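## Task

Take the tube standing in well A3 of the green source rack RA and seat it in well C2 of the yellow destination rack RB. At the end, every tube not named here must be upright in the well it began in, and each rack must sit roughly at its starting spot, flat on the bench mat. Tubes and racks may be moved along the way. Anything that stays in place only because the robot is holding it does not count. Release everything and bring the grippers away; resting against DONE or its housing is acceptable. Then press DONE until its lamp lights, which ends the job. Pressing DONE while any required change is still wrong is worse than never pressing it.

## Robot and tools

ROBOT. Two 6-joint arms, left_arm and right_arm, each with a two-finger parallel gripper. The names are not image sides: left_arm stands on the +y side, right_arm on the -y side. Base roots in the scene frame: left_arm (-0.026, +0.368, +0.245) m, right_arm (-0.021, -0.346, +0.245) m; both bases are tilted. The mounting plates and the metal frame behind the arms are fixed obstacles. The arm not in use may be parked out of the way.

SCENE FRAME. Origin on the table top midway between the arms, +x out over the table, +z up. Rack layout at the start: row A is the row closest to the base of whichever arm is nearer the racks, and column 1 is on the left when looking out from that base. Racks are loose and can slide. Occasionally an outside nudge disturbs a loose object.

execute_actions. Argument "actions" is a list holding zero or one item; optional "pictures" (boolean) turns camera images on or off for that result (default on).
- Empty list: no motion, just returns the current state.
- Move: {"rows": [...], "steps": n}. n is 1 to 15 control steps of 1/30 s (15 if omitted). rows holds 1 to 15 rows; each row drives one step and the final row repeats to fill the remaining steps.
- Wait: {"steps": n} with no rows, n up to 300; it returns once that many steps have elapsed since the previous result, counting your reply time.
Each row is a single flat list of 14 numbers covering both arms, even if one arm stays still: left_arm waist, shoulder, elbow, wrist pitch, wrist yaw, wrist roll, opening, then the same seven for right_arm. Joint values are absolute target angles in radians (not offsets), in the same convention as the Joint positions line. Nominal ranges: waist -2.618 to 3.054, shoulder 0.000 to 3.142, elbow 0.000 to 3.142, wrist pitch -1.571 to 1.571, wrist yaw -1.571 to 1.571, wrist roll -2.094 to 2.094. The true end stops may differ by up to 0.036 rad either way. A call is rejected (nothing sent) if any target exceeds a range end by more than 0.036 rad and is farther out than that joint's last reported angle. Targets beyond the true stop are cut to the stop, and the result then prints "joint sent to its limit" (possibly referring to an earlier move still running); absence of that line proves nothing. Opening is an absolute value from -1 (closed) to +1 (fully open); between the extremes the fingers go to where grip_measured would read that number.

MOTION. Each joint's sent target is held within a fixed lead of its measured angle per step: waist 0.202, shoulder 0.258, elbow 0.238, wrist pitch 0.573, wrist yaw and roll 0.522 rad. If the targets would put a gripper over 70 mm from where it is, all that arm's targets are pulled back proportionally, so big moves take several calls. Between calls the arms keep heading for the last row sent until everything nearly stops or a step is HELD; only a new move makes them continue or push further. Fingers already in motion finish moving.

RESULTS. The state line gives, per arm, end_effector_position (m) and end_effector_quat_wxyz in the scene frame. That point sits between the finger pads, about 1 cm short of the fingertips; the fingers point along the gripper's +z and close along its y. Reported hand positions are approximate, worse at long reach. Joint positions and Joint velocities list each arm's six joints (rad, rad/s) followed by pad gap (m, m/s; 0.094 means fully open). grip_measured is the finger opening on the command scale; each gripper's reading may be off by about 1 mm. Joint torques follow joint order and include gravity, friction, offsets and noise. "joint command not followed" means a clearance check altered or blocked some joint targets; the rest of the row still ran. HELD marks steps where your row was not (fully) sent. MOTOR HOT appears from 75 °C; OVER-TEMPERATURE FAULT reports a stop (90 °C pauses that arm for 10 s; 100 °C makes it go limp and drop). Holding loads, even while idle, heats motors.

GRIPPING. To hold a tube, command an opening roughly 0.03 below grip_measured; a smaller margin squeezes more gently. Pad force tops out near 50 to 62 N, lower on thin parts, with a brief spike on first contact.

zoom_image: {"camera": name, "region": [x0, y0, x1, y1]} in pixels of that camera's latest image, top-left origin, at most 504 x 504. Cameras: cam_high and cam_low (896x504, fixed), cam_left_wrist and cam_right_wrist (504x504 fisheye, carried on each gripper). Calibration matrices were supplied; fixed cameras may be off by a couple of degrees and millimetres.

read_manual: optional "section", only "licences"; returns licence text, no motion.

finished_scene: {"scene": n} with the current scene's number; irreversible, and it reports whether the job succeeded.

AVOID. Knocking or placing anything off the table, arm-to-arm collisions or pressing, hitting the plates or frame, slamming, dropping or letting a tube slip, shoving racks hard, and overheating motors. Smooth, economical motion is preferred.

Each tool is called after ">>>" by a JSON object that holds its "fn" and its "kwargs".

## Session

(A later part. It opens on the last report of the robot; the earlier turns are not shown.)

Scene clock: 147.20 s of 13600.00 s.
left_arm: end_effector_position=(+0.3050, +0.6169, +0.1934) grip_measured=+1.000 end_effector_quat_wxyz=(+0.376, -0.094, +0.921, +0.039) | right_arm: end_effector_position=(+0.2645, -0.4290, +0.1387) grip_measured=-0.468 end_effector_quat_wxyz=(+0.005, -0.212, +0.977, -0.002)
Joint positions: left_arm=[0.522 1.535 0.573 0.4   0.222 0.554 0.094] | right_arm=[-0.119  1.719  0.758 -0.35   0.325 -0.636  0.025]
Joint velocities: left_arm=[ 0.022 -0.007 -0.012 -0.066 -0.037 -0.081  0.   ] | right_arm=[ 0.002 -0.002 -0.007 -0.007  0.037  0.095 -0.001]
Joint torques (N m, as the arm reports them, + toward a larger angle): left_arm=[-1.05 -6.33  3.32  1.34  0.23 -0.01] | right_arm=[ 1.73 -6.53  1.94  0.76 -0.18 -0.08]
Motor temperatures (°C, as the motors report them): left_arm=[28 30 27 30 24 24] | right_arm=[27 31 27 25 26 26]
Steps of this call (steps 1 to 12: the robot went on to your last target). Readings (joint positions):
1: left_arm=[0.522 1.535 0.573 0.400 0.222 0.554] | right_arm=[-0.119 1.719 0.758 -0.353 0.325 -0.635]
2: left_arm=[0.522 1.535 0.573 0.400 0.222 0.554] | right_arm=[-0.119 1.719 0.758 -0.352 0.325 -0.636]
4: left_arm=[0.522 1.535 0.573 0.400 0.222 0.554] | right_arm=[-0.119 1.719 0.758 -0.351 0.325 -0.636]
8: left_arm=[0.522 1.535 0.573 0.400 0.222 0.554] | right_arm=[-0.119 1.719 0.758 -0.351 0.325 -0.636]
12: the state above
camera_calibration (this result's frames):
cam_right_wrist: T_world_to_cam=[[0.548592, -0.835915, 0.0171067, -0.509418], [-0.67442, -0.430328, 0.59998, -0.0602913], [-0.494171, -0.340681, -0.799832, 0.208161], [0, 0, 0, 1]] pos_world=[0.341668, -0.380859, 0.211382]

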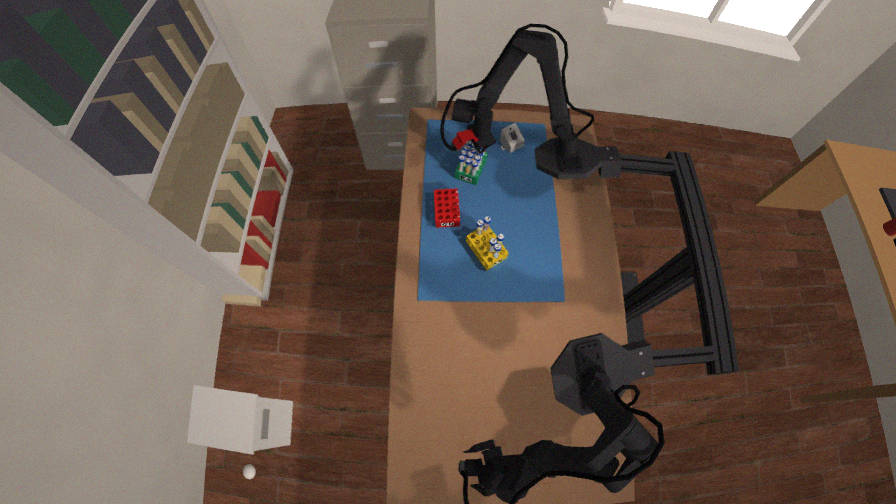

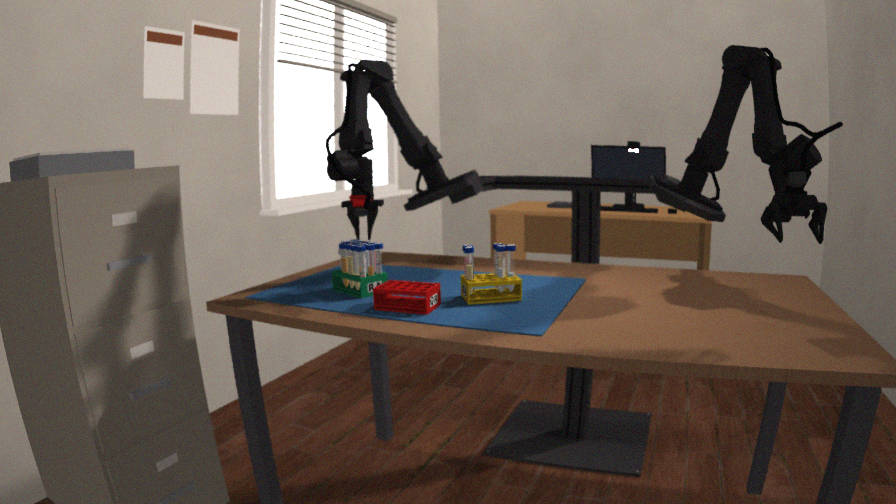

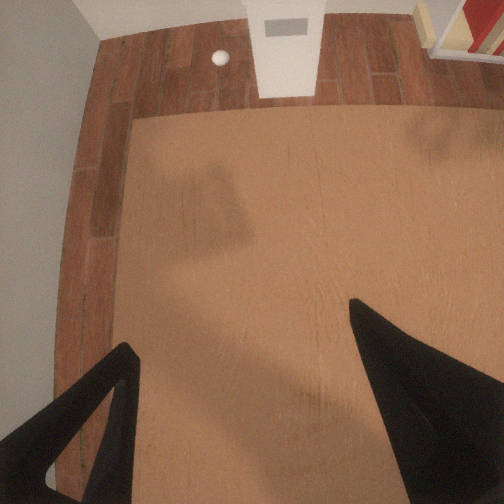

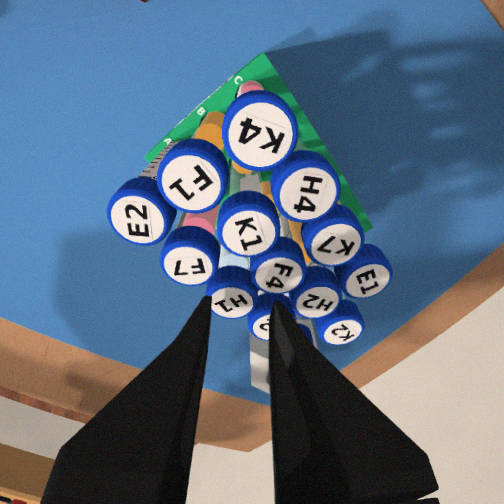

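>>> {"fn": "execute_actions", "kwargs": {"actions": [{"rows":[[0.522,1.535,0.573,0.4,0.222,0.554,1,-0.123,1.732,0.775,-0.338,0.312,-0.643,-0.47],[0.522,1.535,0.573,0.4,0.222,0.554,1,-0.123,1.732,0.795,-0.338,0.312,-0.643,-0.47],[0.522,1.535,0.573,0.4,0.222,0.554,1,-0.124,1.732,0.80,-0.338,0.312,-0.643,-0.47],[0.522,1.535,0.573,0.4,0.222,0.554,1,-0.125,1.732,0.795,-0.338,0.312,-0.643,-0.47],[0.522,1.535,0.573,0.4,0.222,0.554,1,-0.126,1.732,0.775,-0.338,0.312,-0.643,-0.47],[0.522,1.535,0.573,0.4,0.222,0.554,1,-0.127,1.732,0.76,-0.338,0.312,-0.643,-0.47],[0.522,1.535,0.573,0.4,0.222,0.554,1,-0.127,1.732,0.75,-0.338,0.312,-0.643,-0.47],[0.522,1.535,0.573,0.4,0.222,0.554,1,-0.127,1.732,0.743,-0.338,0.312,-0.643,-0.47],[0.522,1.535,0.573,0.4,0.222,0.554,1,-0.127,1.732,0.738,-0.338,0.312,-0.643,-0.47],[0.522,1.535,0.573,0.4,0.222,0.554,1,-0.127,1.732,0.734,-0.338,0.312,-0.643,-0.47]]}]}}

>>> {"fn": "zoom_image", "kwargs": {"camera": "cam_right_wrist", "region": [160, 200, 360, 400]}}

Scene clock: 171.87 s of 13600.00 s.
left_arm: end_effector_position=(+0.3050, +0.6169, +0.1934) grip_measured=+1.000 end_effector_quat_wxyz=(+0.376, -0.094, +0.921, +0.039) | right_arm: end_effector_position=(+0.2628, -0.4281, +0.1375) grip_measured=-0.468 end_effector_quat_wxyz=(+0.005, -0.212, +0.977, -0.002)
Joint positions: left_arm=[0.522 1.535 0.573 0.4   0.222 0.554 0.094] | right_arm=[-0.119  1.719  0.749 -0.341  0.324 -0.637  0.025]
Joint velocities: left_arm=[ 0.012  0.002  0.002  0.022 -0.125 -0.081  0.   ] | right_arm=[-0.002  0.007 -0.002  0.022  0.022  0.037 -0.001]
Joint torques (N m, as the arm reports them, + toward a larger angle): left_arm=[-1.08 -6.4   3.34  1.34  0.24 -0.02] | right_arm=[ 1.47 -6.49  2.59  0.67 -0.19 -0.07]
Motor temperatures (°C, as the motors report them): left_arm=[28 30 27 31 24 24] | right_arm=[27 30 27 25 26 26]
Steps of this call (steps 1 to 15: the robot went on to your last target; steps 16 to 90: nothing new was sent; then 21.17 s passed at rest; steps 91 to 105: all 15 steps of this action). Readings (joint positions):
91: left_arm=[0.522 1.535 0.573 0.400 0.222 0.554] | right_arm=[-0.119 1.719 0.758 -0.350 0.325 -0.636]
92: left_arm=[0.522 1.535 0.573 0.400 0.222 0.554] | right_arm=[-0.119 1.719 0.760 -0.350 0.325 -0.636]
94: left_arm=[0.522 1.535 0.573 0.400 0.222 0.554] | right_arm=[-0.119 1.719 0.767 -0.349 0.324 -0.637]
98: left_arm=[0.522 1.535 0.573 0.400 0.222 0.554] | right_arm=[-0.119 1.719 0.767 -0.343 0.324 -0.637]
105: the state above
camera_calibration (this result's frames):
cam_right_wrist: T_world_to_cam=[[0.548805, -0.835776, 0.0170965, -0.507766], [-0.674565, -0.430683, 0.599561, -0.0603832], [-0.493735, -0.340575, -0.800146, 0.206606], [0, 0, 0, 1]] pos_world=[0.339941, -0.380019, 0.2102]

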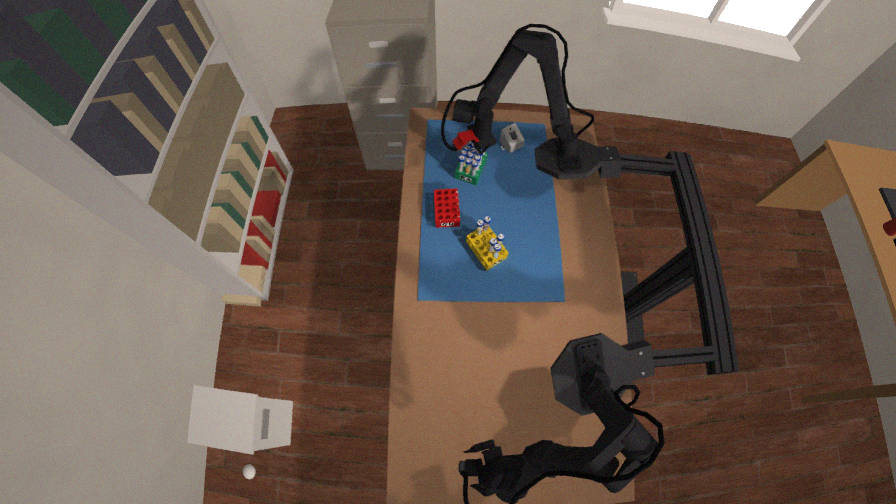

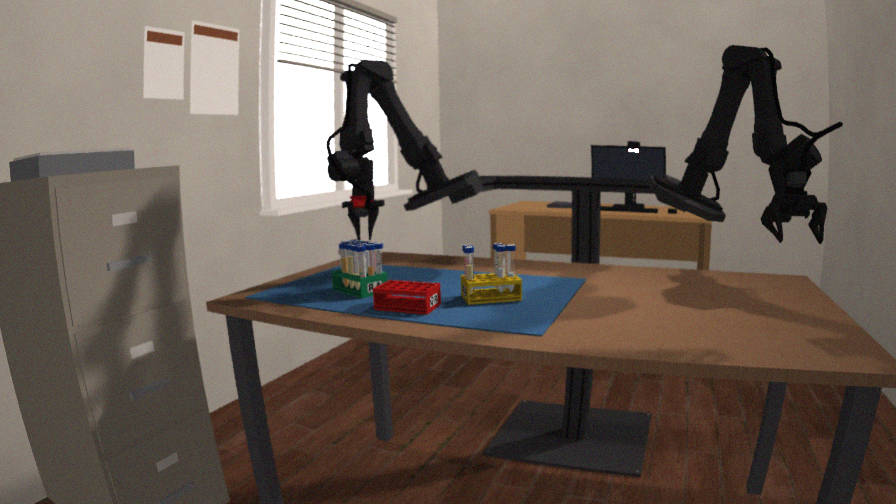

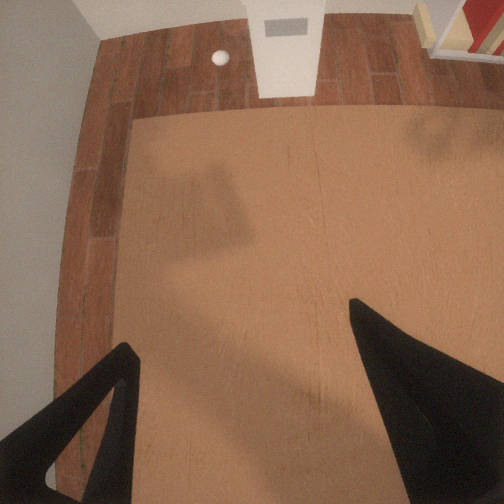

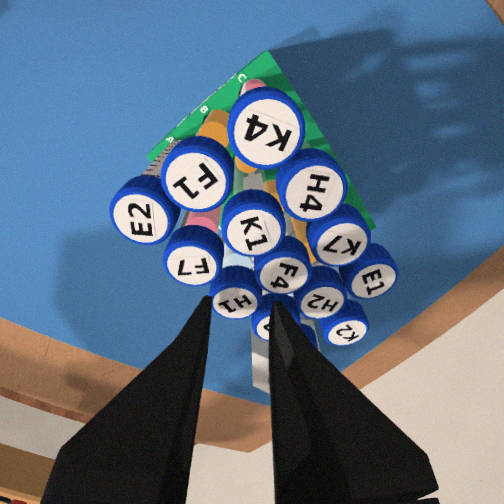

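Region (160, 200, 360, 400) of cam_right_wrist's 504x504 image, scaled by 2.520, with more detail than that image has.

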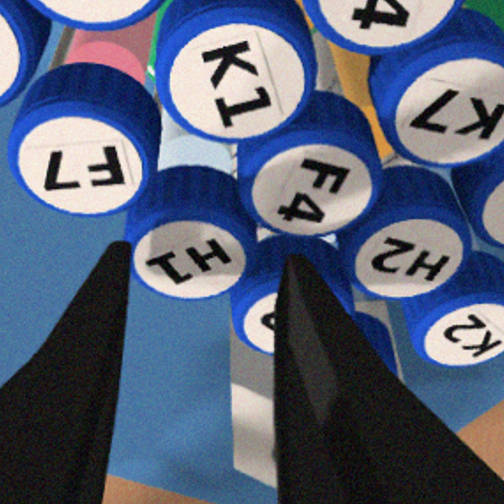

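>>> {"fn": "execute_actions", "kwargs": {"actions": [{"rows":[[0.522,1.535,0.573,0.4,0.222,0.554,1,-0.132,1.738,0.74,-0.338,0.312,-0.643,-0.47],[0.522,1.535,0.573,0.4,0.222,0.554,1,-0.132,1.744,0.74,-0.338,0.312,-0.643,-0.47],[0.522,1.535,0.573,0.4,0.222,0.554,1,-0.13,1.748,0.74,-0.336,0.312,-0.643,-0.47],[0.522,1.535,0.573,0.4,0.222,0.554,1,-0.128,1.75,0.74,-0.332,0.312,-0.643,-0.47],[0.522,1.535,0.573,0.4,0.222,0.554,1,-0.128,1.75,0.74,-0.326,0.312,-0.643,-0.47]]}]}}

>>> {"fn": "zoom_image", "kwargs": {"camera": "cam_right_wrist", "region": [160, 200, 360, 400]}}

Scene clock: 181.13 s of 13600.00 s.
left_arm: end_effector_position=(+0.3050, +0.6169, +0.1934) grip_measured=+1.000 end_effector_quat_wxyz=(+0.376, -0.094, +0.921, +0.039) | right_arm: end_effector_position=(+0.2602, -0.4279, +0.1337) grip_measured=-0.468 end_effector_quat_wxyz=(-0.001, -0.212, +0.977, +0.000)
Joint positions: left_arm=[0.522 1.535 0.573 0.4   0.222 0.554 0.094] | right_arm=[-0.124  1.733  0.749 -0.338  0.323 -0.637  0.025]
Joint velocities: left_arm=[-0.002  0.002 -0.017 -0.007  0.007  0.037  0.   ] | right_arm=[-0.022  0.002  0.002 -0.037 -0.051  0.022 -0.   ]
Joint torques (N m, as the arm reports them, + toward a larger angle): left_arm=[-1.08 -6.36  3.38  1.32  0.24 -0.02] | right_arm=[ 1.8  -6.22  3.03  0.75 -0.15 -0.08]
Motor temperatures (°C, as the motors report them): left_arm=[28 30 27 31 24 24] | right_arm=[27 30 27 25 26 26]
Steps of this call (steps 1 to 15: the robot went on to your last target; steps 16 to 90: nothing new was sent; then 5.77 s passed at rest; steps 91 to 105: all 15 steps of this action). Readings (joint positions):
91: left_arm=[0.522 1.535 0.573 0.400 0.222 0.554] | right_arm=[-0.119 1.719 0.749 -0.341 0.324 -0.637]
92: left_arm=[0.522 1.535 0.573 0.400 0.222 0.554] | right_arm=[-0.121 1.719 0.749 -0.341 0.324 -0.637]
94: left_arm=[0.522 1.535 0.573 0.400 0.222 0.554] | right_arm=[-0.124 1.723 0.749 -0.340 0.324 -0.637]
98: left_arm=[0.522 1.535 0.573 0.400 0.222 0.554] | right_arm=[-0.124 1.733 0.749 -0.339 0.323 -0.637]
105: the state above
camera_calibration (this result's frames):
cam_right_wrist: T_world_to_cam=[[0.547613, -0.836693, 0.00807983, -0.504956], [-0.667831, -0.431235, 0.606662, -0.0626624], [-0.504105, -0.337612, -0.794919, 0.205608], [0, 0, 0, 1]] pos_world=[0.338321, -0.3801, 0.205536]

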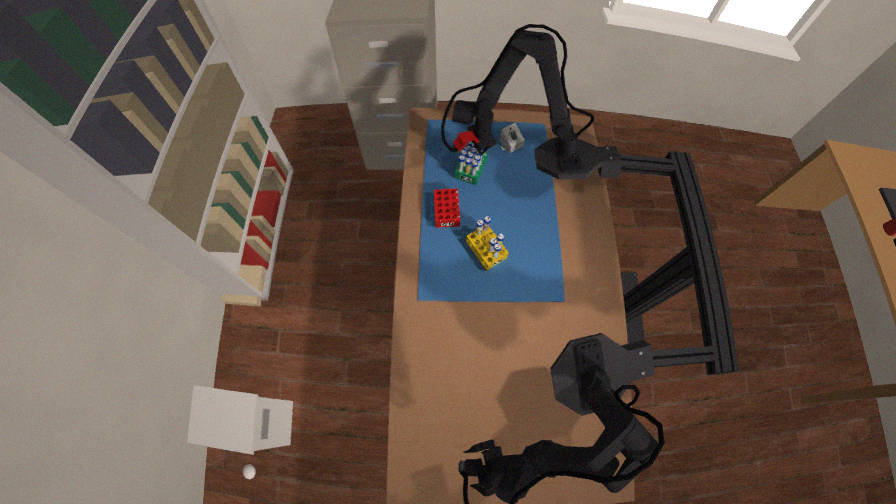

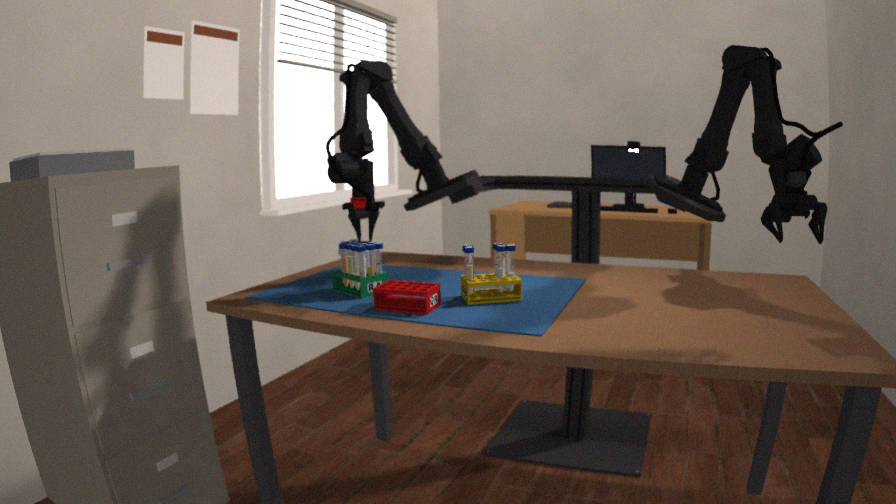

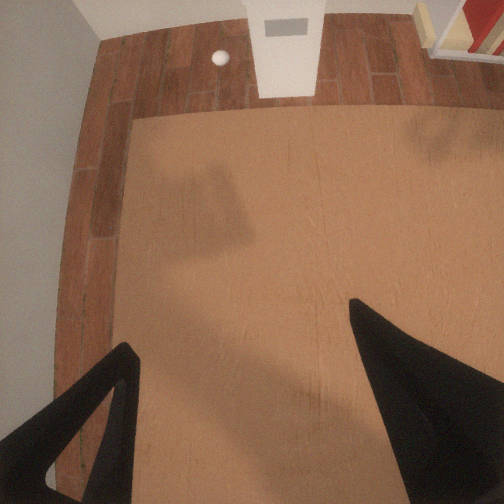

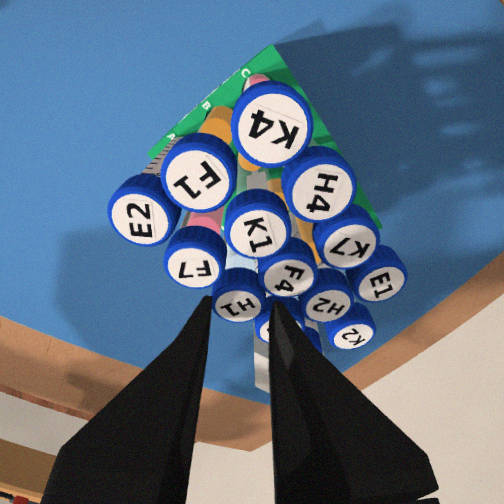

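Region (160, 200, 360, 400) of cam_right_wrist's 504x504 image, scaled by 2.520, with more detail than that image has.

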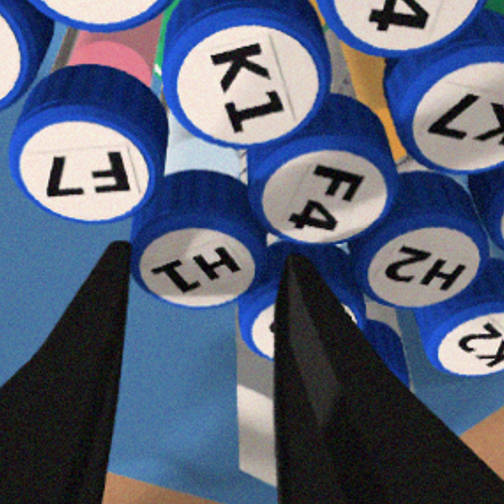

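>>> {"fn": "execute_actions", "kwargs": {"actions": [{"rows":[[0.522,1.535,0.573,0.4,0.222,0.554,1,-0.124,1.752,0.74,-0.32,0.312,-0.643,-0.47],[0.522,1.535,0.573,0.4,0.222,0.554,1,-0.124,1.755,0.74,-0.315,0.312,-0.643,-0.47],[0.522,1.535,0.573,0.4,0.222,0.554,1,-0.124,1.758,0.74,-0.31,0.312,-0.643,-0.47],[0.522,1.535,0.573,0.4,0.222,0.554,1,-0.124,1.76,0.74,-0.31,0.312,-0.643,-0.47],[0.522,1.535,0.573,0.4,0.222,0.554,1,-0.124,1.762,0.74,-0.31,0.312,-0.643,-0.47],[0.522,1.535,0.573,0.4,0.222,0.554,1,-0.124,1.764,0.74,-0.31,0.312,-0.643,-0.47],[0.522,1.535,0.573,0.4,0.222,0.554,1,-0.124,1.766,0.74,-0.31,0.312,-0.643,-0.47],[0.522,1.535,0.573,0.4,0.222,0.554,1,-0.124,1.768,0.74,-0.31,0.312,-0.643,-0.47],[0.522,1.535,0.573,0.4,0.222,0.554,1,-0.124,1.77,0.74,-0.31,0.312,-0.643,-0.47]]}]}}

>>> {"fn": "zoom_image", "kwargs": {"camera": "cam_right_wrist", "region": [160, 200, 360, 400]}}

>>> {"fn": "zoom_image", "kwargs": {"camera": "cam_low", "region": [325, 195, 405, 275]}}

Scene clock: 190.80 s of 13600.00 s.
left_arm: end_effector_position=(+0.3050, +0.6169, +0.1934) grip_measured=+1.000 end_effector_quat_wxyz=(+0.376, -0.094, +0.921, +0.039) | right_arm: end_effector_position=(+0.2620, -0.4280, +0.1332) grip_measured=-0.468 end_effector_quat_wxyz=(+0.002, -0.211, +0.978, -0.001)
Joint positions: left_arm=[0.522 1.535 0.573 0.4   0.222 0.554 0.094] | right_arm=[-0.124  1.735  0.749 -0.328  0.322 -0.637  0.025]
Joint velocities: left_arm=[-0.012  0.007  0.007  0.007  0.037 -0.037  0.   ] | right_arm=[-0.007 -0.022  0.002  0.007 -0.051 -0.007 -0.   ]
Joint torques (N m, as the arm reports them, + toward a larger angle): left_arm=[-1.03 -6.39  3.37  1.34  0.24 -0.01] | right_arm=[ 2.15 -4.65  2.99  0.81 -0.15 -0.08]
Motor temperatures (°C, as the motors report them): left_arm=[28 30 27 31 24 24] | right_arm=[27 30 27 25 26 26]
Steps of this call (steps 1 to 15: the robot went on to your last target; steps 16 to 90: nothing new was sent; then 6.17 s passed at rest; steps 91 to 105: all 15 steps of this action). Readings (joint positions):
91: left_arm=[0.522 1.535 0.573 0.400 0.222 0.554] | right_arm=[-0.124 1.733 0.749 -0.337 0.323 -0.637]
92: left_arm=[0.522 1.535 0.573 0.400 0.222 0.554] | right_arm=[-0.124 1.733 0.749 -0.336 0.323 -0.637]
94: left_arm=[0.522 1.535 0.573 0.400 0.222 0.554] | right_arm=[-0.124 1.733 0.749 -0.333 0.323 -0.637]
98: left_arm=[0.522 1.535 0.573 0.400 0.222 0.554] | right_arm=[-0.124 1.735 0.749 -0.328 0.322 -0.637]
105: the state above
camera_calibration (this result's frames):
cam_right_wrist: T_world_to_cam=[[0.545617, -0.837938, 0.0126884, -0.506699], [-0.672932, -0.42905, 0.60256, -0.0584481], [-0.499464, -0.337305, -0.797973, 0.205431], [0, 0, 0, 1]] pos_world=[0.339738, -0.380367, 0.205576]

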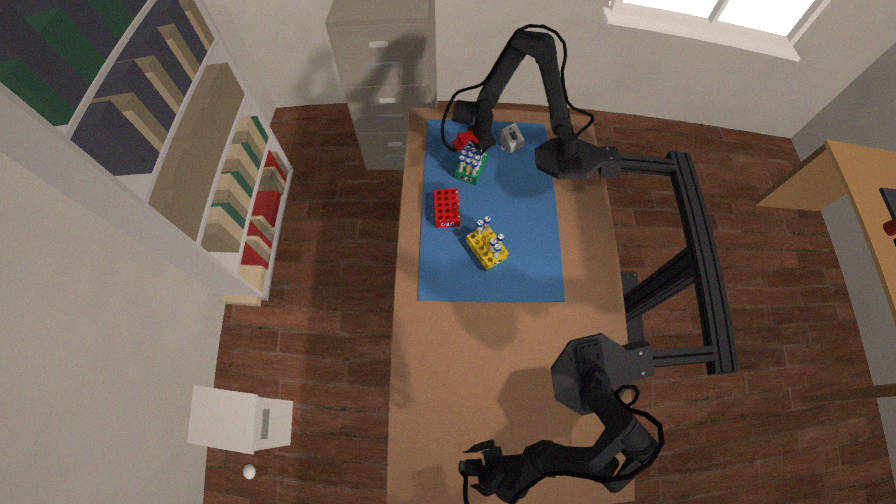

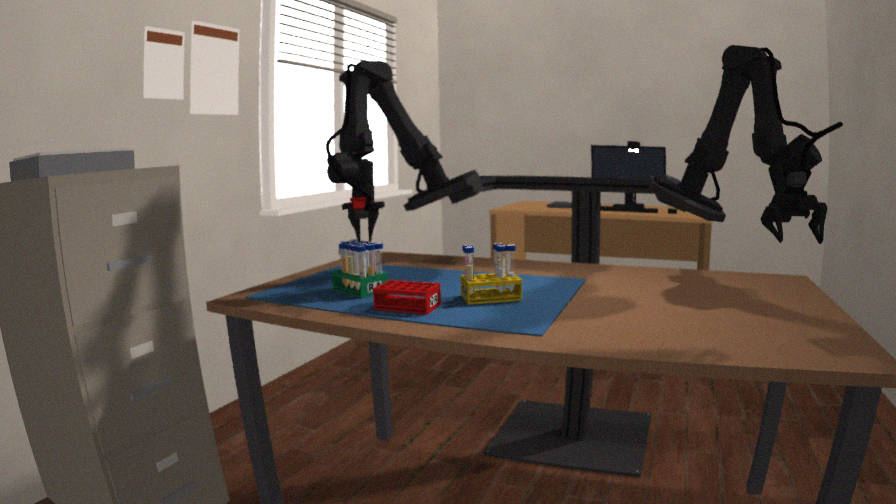

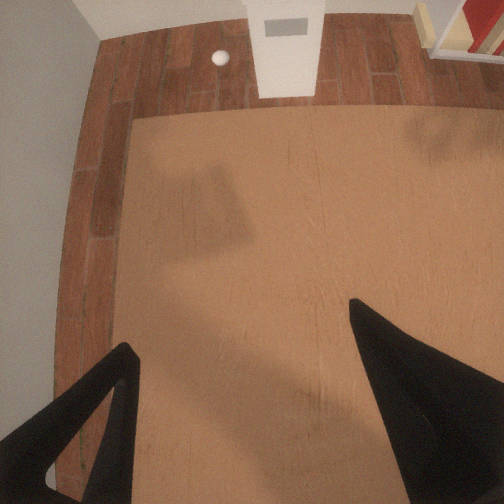

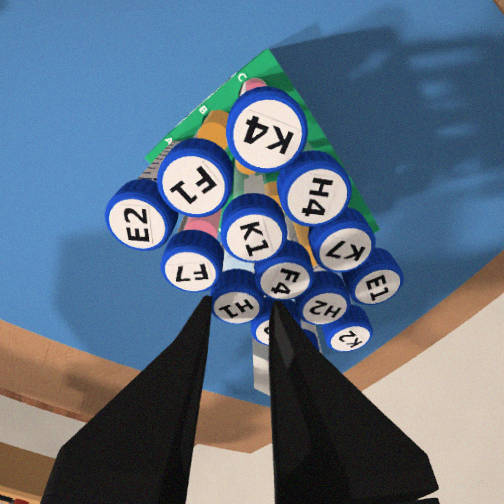

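Region (160, 200, 360, 400) of cam_right_wrist's 504x504 image, scaled by 2.520, with more detail than that image has.

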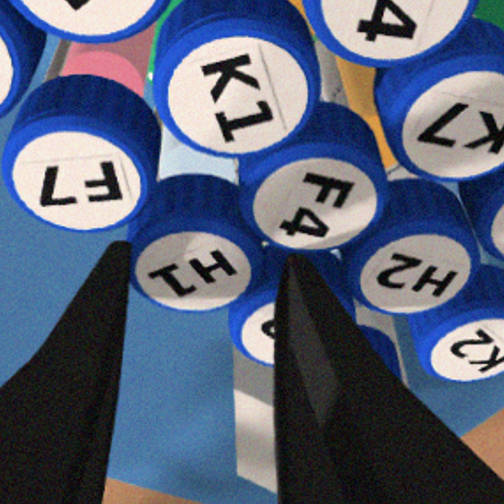

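Region (325, 195, 405, 275) of cam_low's 896x504 image, scaled by 6.300, with more detail than that image has.

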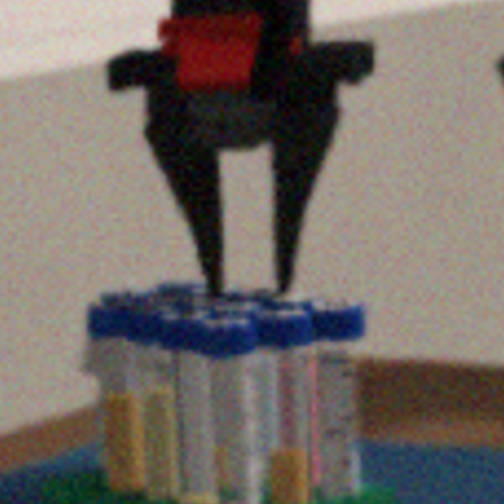

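>>> {"fn": "execute_actions", "kwargs": {"actions": [{"rows":[[0.522,1.535,0.573,0.4,0.222,0.554,1,-0.124,1.735,0.74,-0.328,0.312,-0.643,-0.47],[0.522,1.535,0.573,0.4,0.222,0.554,1,-0.124,1.715,0.74,-0.335,0.312,-0.643,-0.47],[0.522,1.535,0.573,0.4,0.222,0.554,1,-0.124,1.70,0.74,-0.345,0.312,-0.643,-0.47],[0.522,1.535,0.573,0.4,0.222,0.554,1,-0.124,1.695,0.74,-0.345,0.312,-0.643,-0.47],[0.522,1.535,0.573,0.4,0.222,0.554,1,-0.12,1.695,0.74,-0.345,0.312,-0.643,-0.48],[0.522,1.535,0.573,0.4,0.222,0.554,1,-0.111,1.695,0.74,-0.345,0.312,-0.643,-0.49],[0.522,1.535,0.573,0.4,0.222,0.554,1,-0.109,1.695,0.74,-0.345,0.312,-0.643,-0.495]]}]}}

>>> {"fn": "zoom_image", "kwargs": {"camera": "cam_right_wrist", "region": [160, 200, 360, 400]}}

Scene clock: 202.40 s of 13600.00 s.
left_arm: end_effector_position=(+0.3050, +0.6169, +0.1934) grip_measured=+1.000 end_effector_quat_wxyz=(+0.376, -0.094, +0.921, +0.039) | right_arm: end_effector_position=(+0.2639, -0.4297, +0.1370) grip_measured=-0.493 end_effector_quat_wxyz=(+0.007, -0.209, +0.978, -0.003)
Joint positions: left_arm=[0.522 1.535 0.573 0.4   0.222 0.554 0.094] | right_arm=[-0.124  1.719  0.749 -0.333  0.322 -0.637  0.024]
Joint velocities: left_arm=[ 0.012 -0.007  0.007  0.051 -0.037 -0.022  0.   ] | right_arm=[-0.002 -0.012  0.002  0.051 -0.007  0.007  0.   ]
Joint torques (N m, as the arm reports them, + toward a larger angle): left_arm=[-1.02 -6.37  3.34  1.33  0.24 -0.02] | right_arm=[ 3.22 -9.93  3.12  0.51 -0.16 -0.08]
Motor temperatures (°C, as the motors report them): left_arm=[28 30 27 31 24 24] | right_arm=[27 30 27 25 26 26]
Steps of this call (steps 1 to 15: the robot went on to your last target; steps 16 to 90: nothing new was sent; then 8.10 s passed at rest; steps 91 to 105: all 15 steps of this action). Readings (joint positions):
91: left_arm=[0.522 1.535 0.573 0.400 0.222 0.554] | right_arm=[-0.124 1.735 0.749 -0.328 0.322 -0.637]
92: left_arm=[0.522 1.535 0.573 0.400 0.222 0.554] | right_arm=[-0.124 1.735 0.749 -0.329 0.322 -0.637]
94: left_arm=[0.522 1.535 0.573 0.400 0.222 0.554] | right_arm=[-0.124 1.729 0.749 -0.332 0.322 -0.637]
98: left_arm=[0.522 1.535 0.573 0.400 0.222 0.554] | right_arm=[-0.124 1.719 0.749 -0.333 0.322 -0.637]
105: the state above
camera_calibration (this result's frames):
cam_right_wrist: T_world_to_cam=[[0.542396, -0.839876, 0.0203652, -0.510241], [-0.680845, -0.425233, 0.596345, -0.0555391], [-0.492196, -0.33732, -0.80247, 0.207485], [0, 0, 0, 1]] pos_world=[0.341062, -0.382168, 0.210012]

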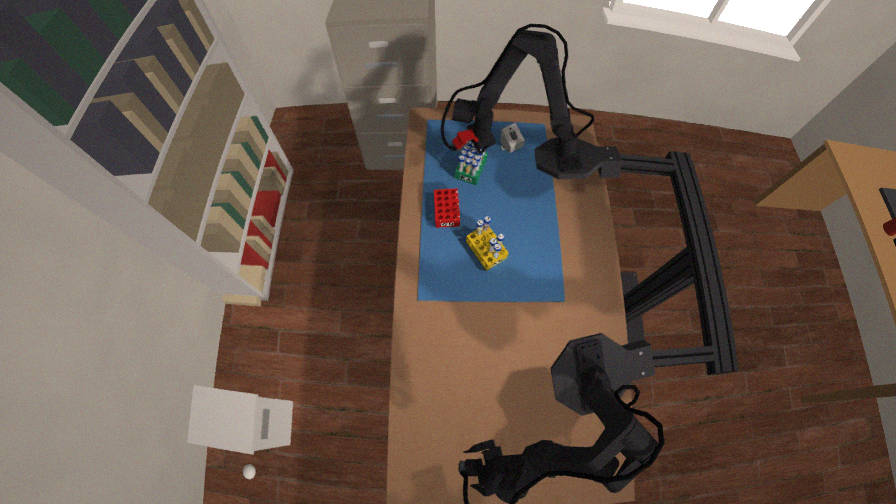

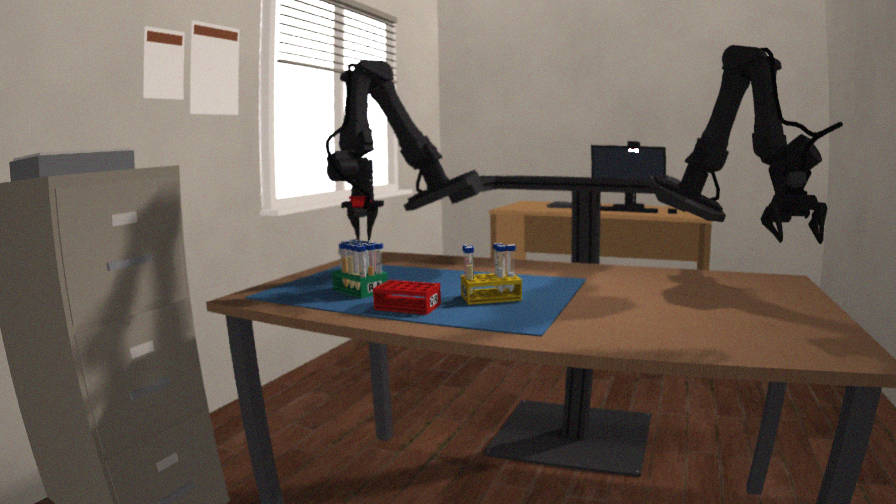

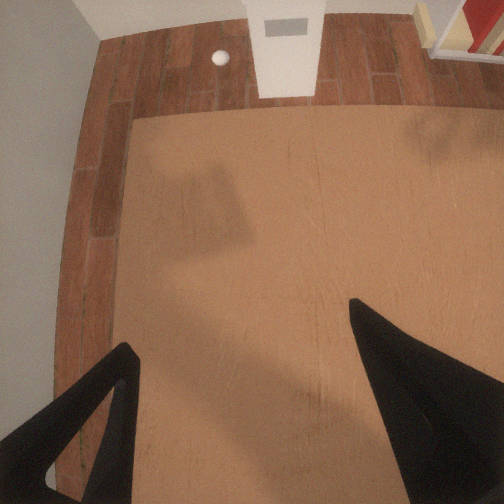

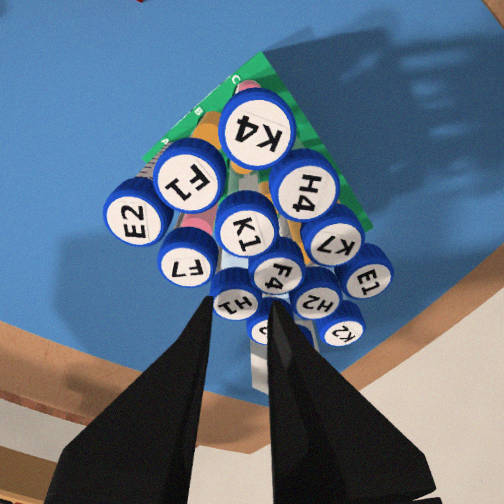

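Region (160, 200, 360, 400) of cam_right_wrist's 504x504 image, scaled by 2.520, with more detail than that image has.

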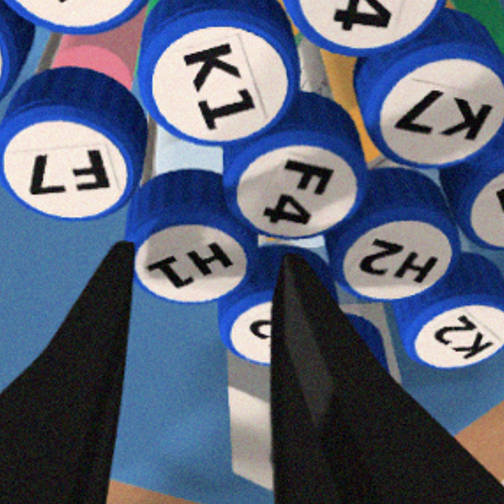

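>>> {"fn": "execute_actions", "kwargs": {"actions": [{"rows":[[0.522,1.535,0.573,0.4,0.222,0.554,1,-0.10,1.715,0.74,-0.35,0.312,-0.643,-0.495],[0.522,1.535,0.573,0.4,0.222,0.554,1,-0.092,1.72,0.74,-0.36,0.312,-0.643,-0.495],[0.522,1.535,0.573,0.4,0.222,0.554,1,-0.084,1.725,0.74,-0.37,0.312,-0.643,-0.495],[0.522,1.535,0.573,0.4,0.222,0.554,1,-0.077,1.73,0.74,-0.38,0.312,-0.643,-0.495],[0.522,1.535,0.573,0.4,0.222,0.554,1,-0.072,1.735,0.74,-0.385,0.312,-0.643,-0.495],[0.522,1.535,0.573,0.4,0.222,0.554,1,-0.069,1.74,0.74,-0.385,0.312,-0.643,-0.495],[0.522,1.535,0.573,0.4,0.222,0.554,1,-0.068,1.745,0.74,-0.385,0.312,-0.643,-0.495],[0.522,1.535,0.573,0.4,0.222,0.554,1,-0.068,1.75,0.74,-0.385,0.312,-0.643,-0.495]]}]}}

>>> {"fn": "zoom_image", "kwargs": {"camera": "cam_right_wrist", "region": [160, 200, 360, 400]}}

Scene clock: 217.90 s of 13600.00 s.
left_arm: end_effector_position=(+0.3050, +0.6169, +0.1934) grip_measured=+1.000 end_effector_quat_wxyz=(+0.376, -0.094, +0.921, +0.039) | right_arm: end_effector_position=(+0.2568, -0.4138, +0.1372) grip_measured=-0.493 end_effector_quat_wxyz=(-0.007, -0.237, +0.971, +0.010)
Joint positions: left_arm=[0.522 1.535 0.573 0.4   0.222 0.554 0.094] | right_arm=[-0.08   1.735  0.749 -0.371  0.322 -0.637  0.024]
Joint velocities: left_arm=[-0.007  0.022 -0.002  0.037 -0.007 -0.095  0.   ] | right_arm=[ 0.007 -0.022  0.002 -0.007  0.051 -0.037  0.   ]
Joint torques (N m, as the arm reports them, + toward a larger angle): left_arm=[-1.08 -6.36  3.35  1.33  0.23 -0.01] | right_arm=[ 3.05 -6.3   3.07  0.43 -0.15 -0.09]
Motor temperatures (°C, as the motors report them): left_arm=[28 30 27 31 24 24] | right_arm=[27 31 27 25 26 26]
Steps of this call (steps 1 to 15: the robot went on to your last target; steps 16 to 90: nothing new was sent; then 12.00 s passed at rest; steps 91 to 105: all 15 steps of this action). Readings (joint positions):
91: left_arm=[0.522 1.535 0.573 0.400 0.222 0.554] | right_arm=[-0.123 1.719 0.749 -0.333 0.322 -0.637]
92: left_arm=[0.522 1.535 0.573 0.400 0.222 0.554] | right_arm=[-0.121 1.719 0.749 -0.335 0.322 -0.637]
94: left_arm=[0.522 1.535 0.573 0.400 0.222 0.554] | right_arm=[-0.108 1.719 0.749 -0.343 0.322 -0.637]
98: left_arm=[0.522 1.535 0.573 0.400 0.222 0.554] | right_arm=[-0.082 1.721 0.749 -0.361 0.322 -0.637]
105: the state above
camera_calibration (this result's frames):
cam_right_wrist: T_world_to_cam=[[0.590271, -0.807084, -0.0140268, -0.487026], [-0.634054, -0.474337, 0.610721, -0.0880764], [-0.499557, -0.351597, -0.791721, 0.204039], [0, 0, 0, 1]] pos_world=[0.333561, -0.363109, 0.208501]

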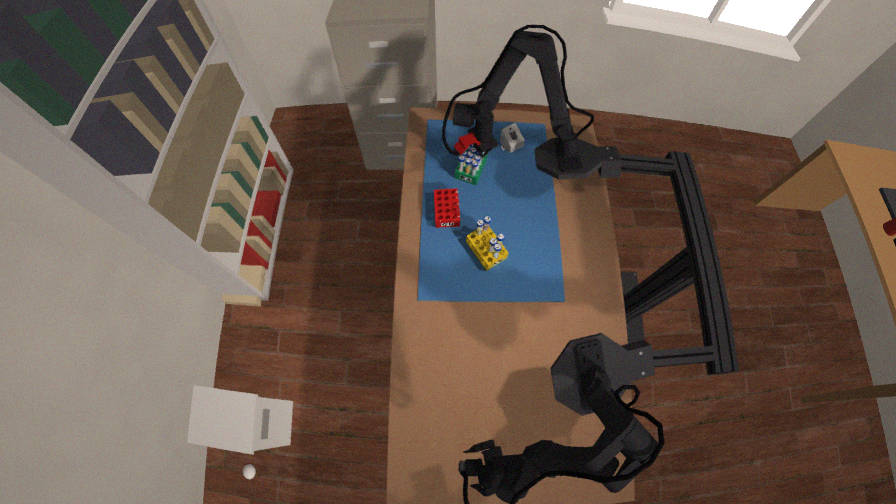

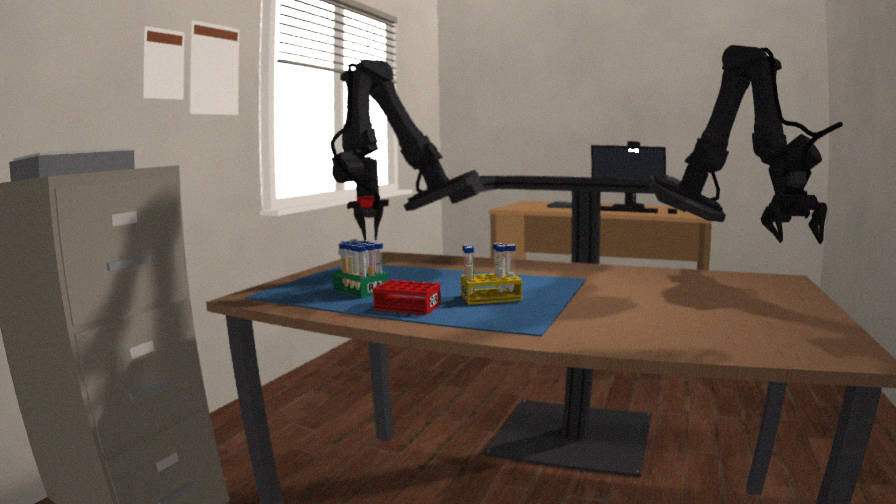

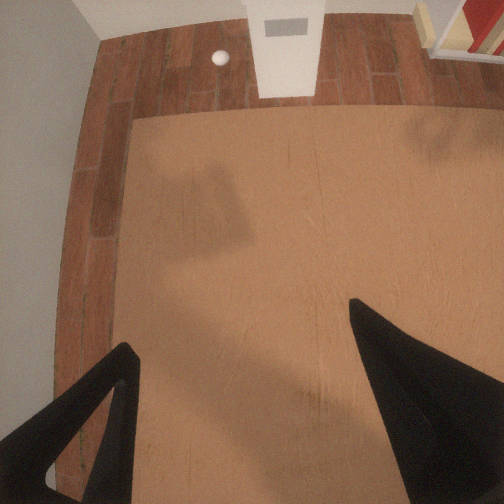

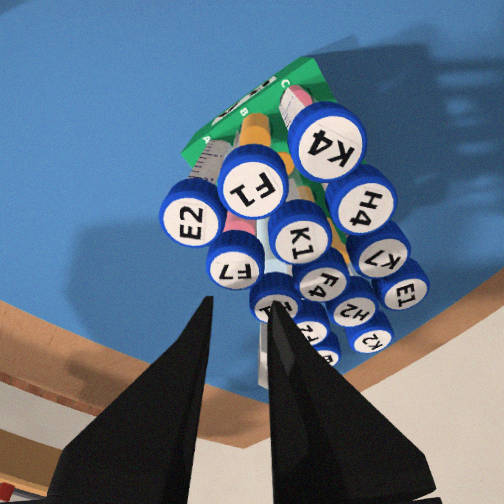

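Region (160, 200, 360, 400) of cam_right_wrist's 504x504 image, scaled by 2.520, with more detail than that image has.

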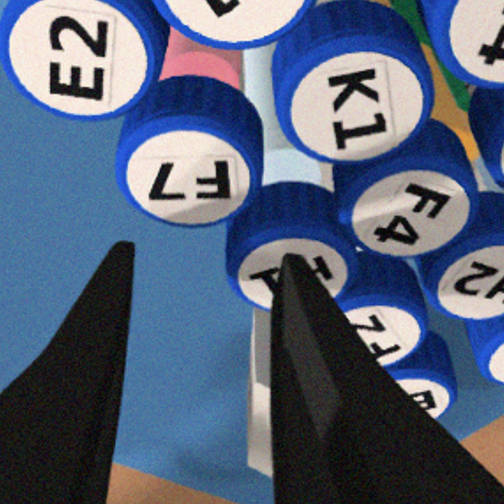

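>>> {"fn": "execute_actions", "kwargs": {"actions": [{"rows":[[0.522,1.535,0.573,0.4,0.222,0.554,1,-0.072,1.758,0.74,-0.375,0.312,-0.643,-0.495],[0.522,1.535,0.573,0.4,0.222,0.554,1,-0.072,1.764,0.74,-0.375,0.312,-0.643,-0.495],[0.522,1.535,0.573,0.4,0.222,0.554,1,-0.072,1.769,0.74,-0.375,0.312,-0.643,-0.495],[0.522,1.535,0.573,0.4,0.222,0.554,1,-0.072,1.773,0.74,-0.375,0.312,-0.643,-0.495],[0.522,1.535,0.573,0.4,0.222,0.554,1,-0.072,1.777,0.74,-0.375,0.312,-0.643,-0.495],[0.522,1.535,0.573,0.4,0.222,0.554,1,-0.072,1.78,0.74,-0.375,0.312,-0.643,-0.495],[0.522,1.535,0.573,0.4,0.222,0.554,1,-0.072,1.78,0.74,-0.375,0.312,-0.643,-0.495],[0.522,1.535,0.573,0.4,0.222,0.554,1,-0.072,1.78,0.74,-0.375,0.312,-0.643,-0.52],[0.522,1.535,0.573,0.4,0.222,0.554,1,-0.072,1.78,0.74,-0.375,0.312,-0.643,-0.55],[0.522,1.535,0.573,0.4,0.222,0.554,1,-0.072,1.78,0.74,-0.375,0.312,-0.643,-0.58],[0.522,1.535,0.573,0.4,0.222,0.554,1,-0.072,1.78,0.74,-0.375,0.312,-0.643,-0.61],[0.522,1.535,0.573,0.4,0.222,0.554,1,-0.072,1.78,0.74,-0.375,0.312,-0.643,-0.64],[0.522,1.535,0.573,0.4,0.222,0.554,1,-0.072,1.78,0.74,-0.375,0.312,-0.643,-0.66]]}]}}

>>> {"fn": "zoom_image", "kwargs": {"camera": "cam_right_wrist", "region": [160, 200, 360, 400]}}

Scene clock: 226.17 s of 13600.00 s.
left_arm: end_effector_position=(+0.3050, +0.6169, +0.1934) grip_measured=+1.000 end_effector_quat_wxyz=(+0.376, -0.094, +0.921, +0.039) | right_arm: end_effector_position=(+0.2539, -0.4114, +0.1341) grip_measured=-0.657 end_effector_quat_wxyz=(-0.014, -0.241, +0.970, +0.013)
Joint positions: left_arm=[0.522 1.535 0.573 0.4   0.222 0.554 0.094] | right_arm=[-0.078  1.75   0.749 -0.372  0.321 -0.637  0.016]
Joint velocities: left_arm=[-0.007  0.002 -0.012 -0.066 -0.051 -0.007  0.   ] | right_arm=[-0.002 -0.017 -0.007  0.051 -0.037 -0.022 -0.002]
Joint torques (N m, as the arm reports them, + toward a larger angle): left_arm=[-1.06 -6.35  3.36  1.33  0.25 -0.02] | right_arm=[ 2.57 -4.95  2.91  0.5  -0.15 -0.07]
Motor temperatures (°C, as the motors report them): left_arm=[28 31 27 31 24 24] | right_arm=[27 31 27 25 26 26]
Steps of this call (steps 1 to 15: the robot went on to your last target; steps 16 to 90: nothing new was sent; then 4.77 s passed at rest; steps 91 to 105: all 15 steps of this action). Readings (joint positions):
91: left_arm=[0.522 1.535 0.573 0.400 0.222 0.554] | right_arm=[-0.080 1.735 0.749 -0.372 0.322 -0.637]
92: left_arm=[0.522 1.535 0.573 0.400 0.222 0.554] | right_arm=[-0.080 1.736 0.749 -0.372 0.322 -0.637]
94: left_arm=[0.522 1.535 0.573 0.400 0.222 0.554] | right_arm=[-0.080 1.744 0.749 -0.372 0.322 -0.637]
98: left_arm=[0.522 1.535 0.573 0.400 0.222 0.554] | right_arm=[-0.078 1.750 0.749 -0.373 0.321 -0.637]
105: the state above
camera_calibration (this result's frames):
cam_right_wrist: T_world_to_cam=[[0.595905, -0.802666, -0.0249932, -0.48159], [-0.621903, -0.480949, 0.618001, -0.0936671], [-0.508068, -0.352726, -0.78578, 0.201866], [0, 0, 0, 1]] pos_world=[0.331291, -0.360401, 0.204472]

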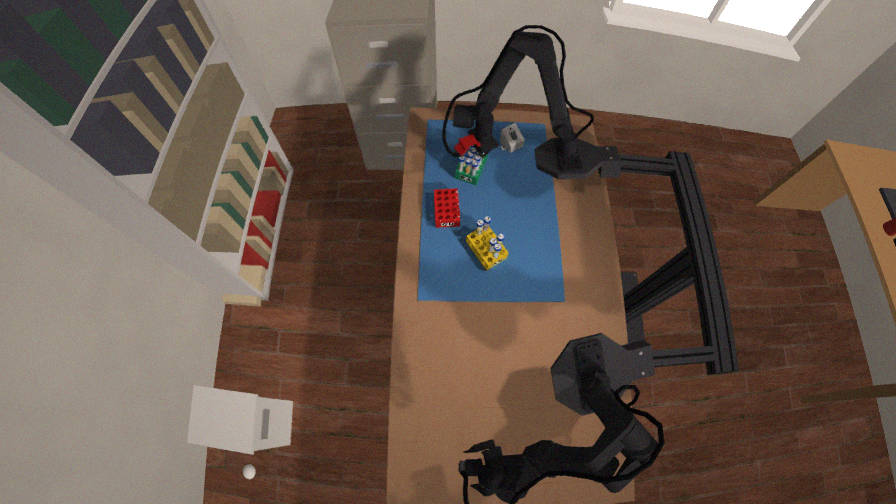

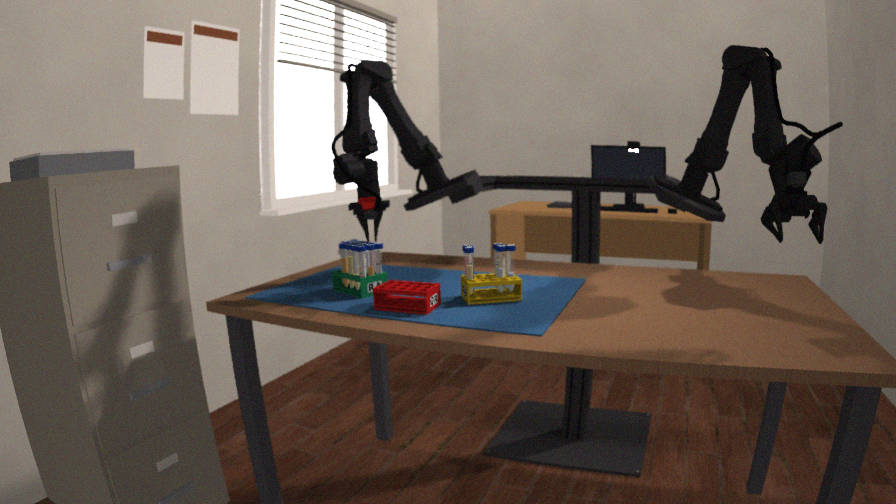

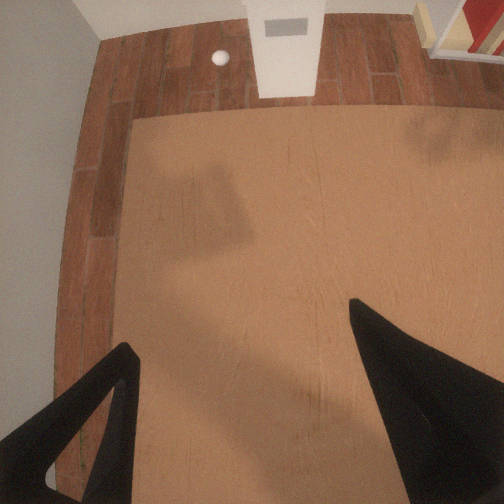

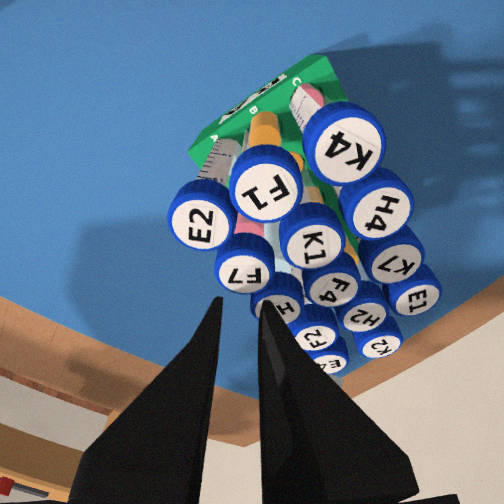

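Region (160, 200, 360, 400) of cam_right_wrist's 504x504 image, scaled by 2.520, with more detail than that image has.

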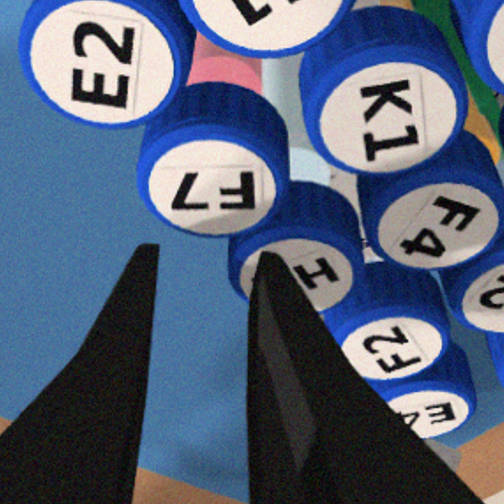

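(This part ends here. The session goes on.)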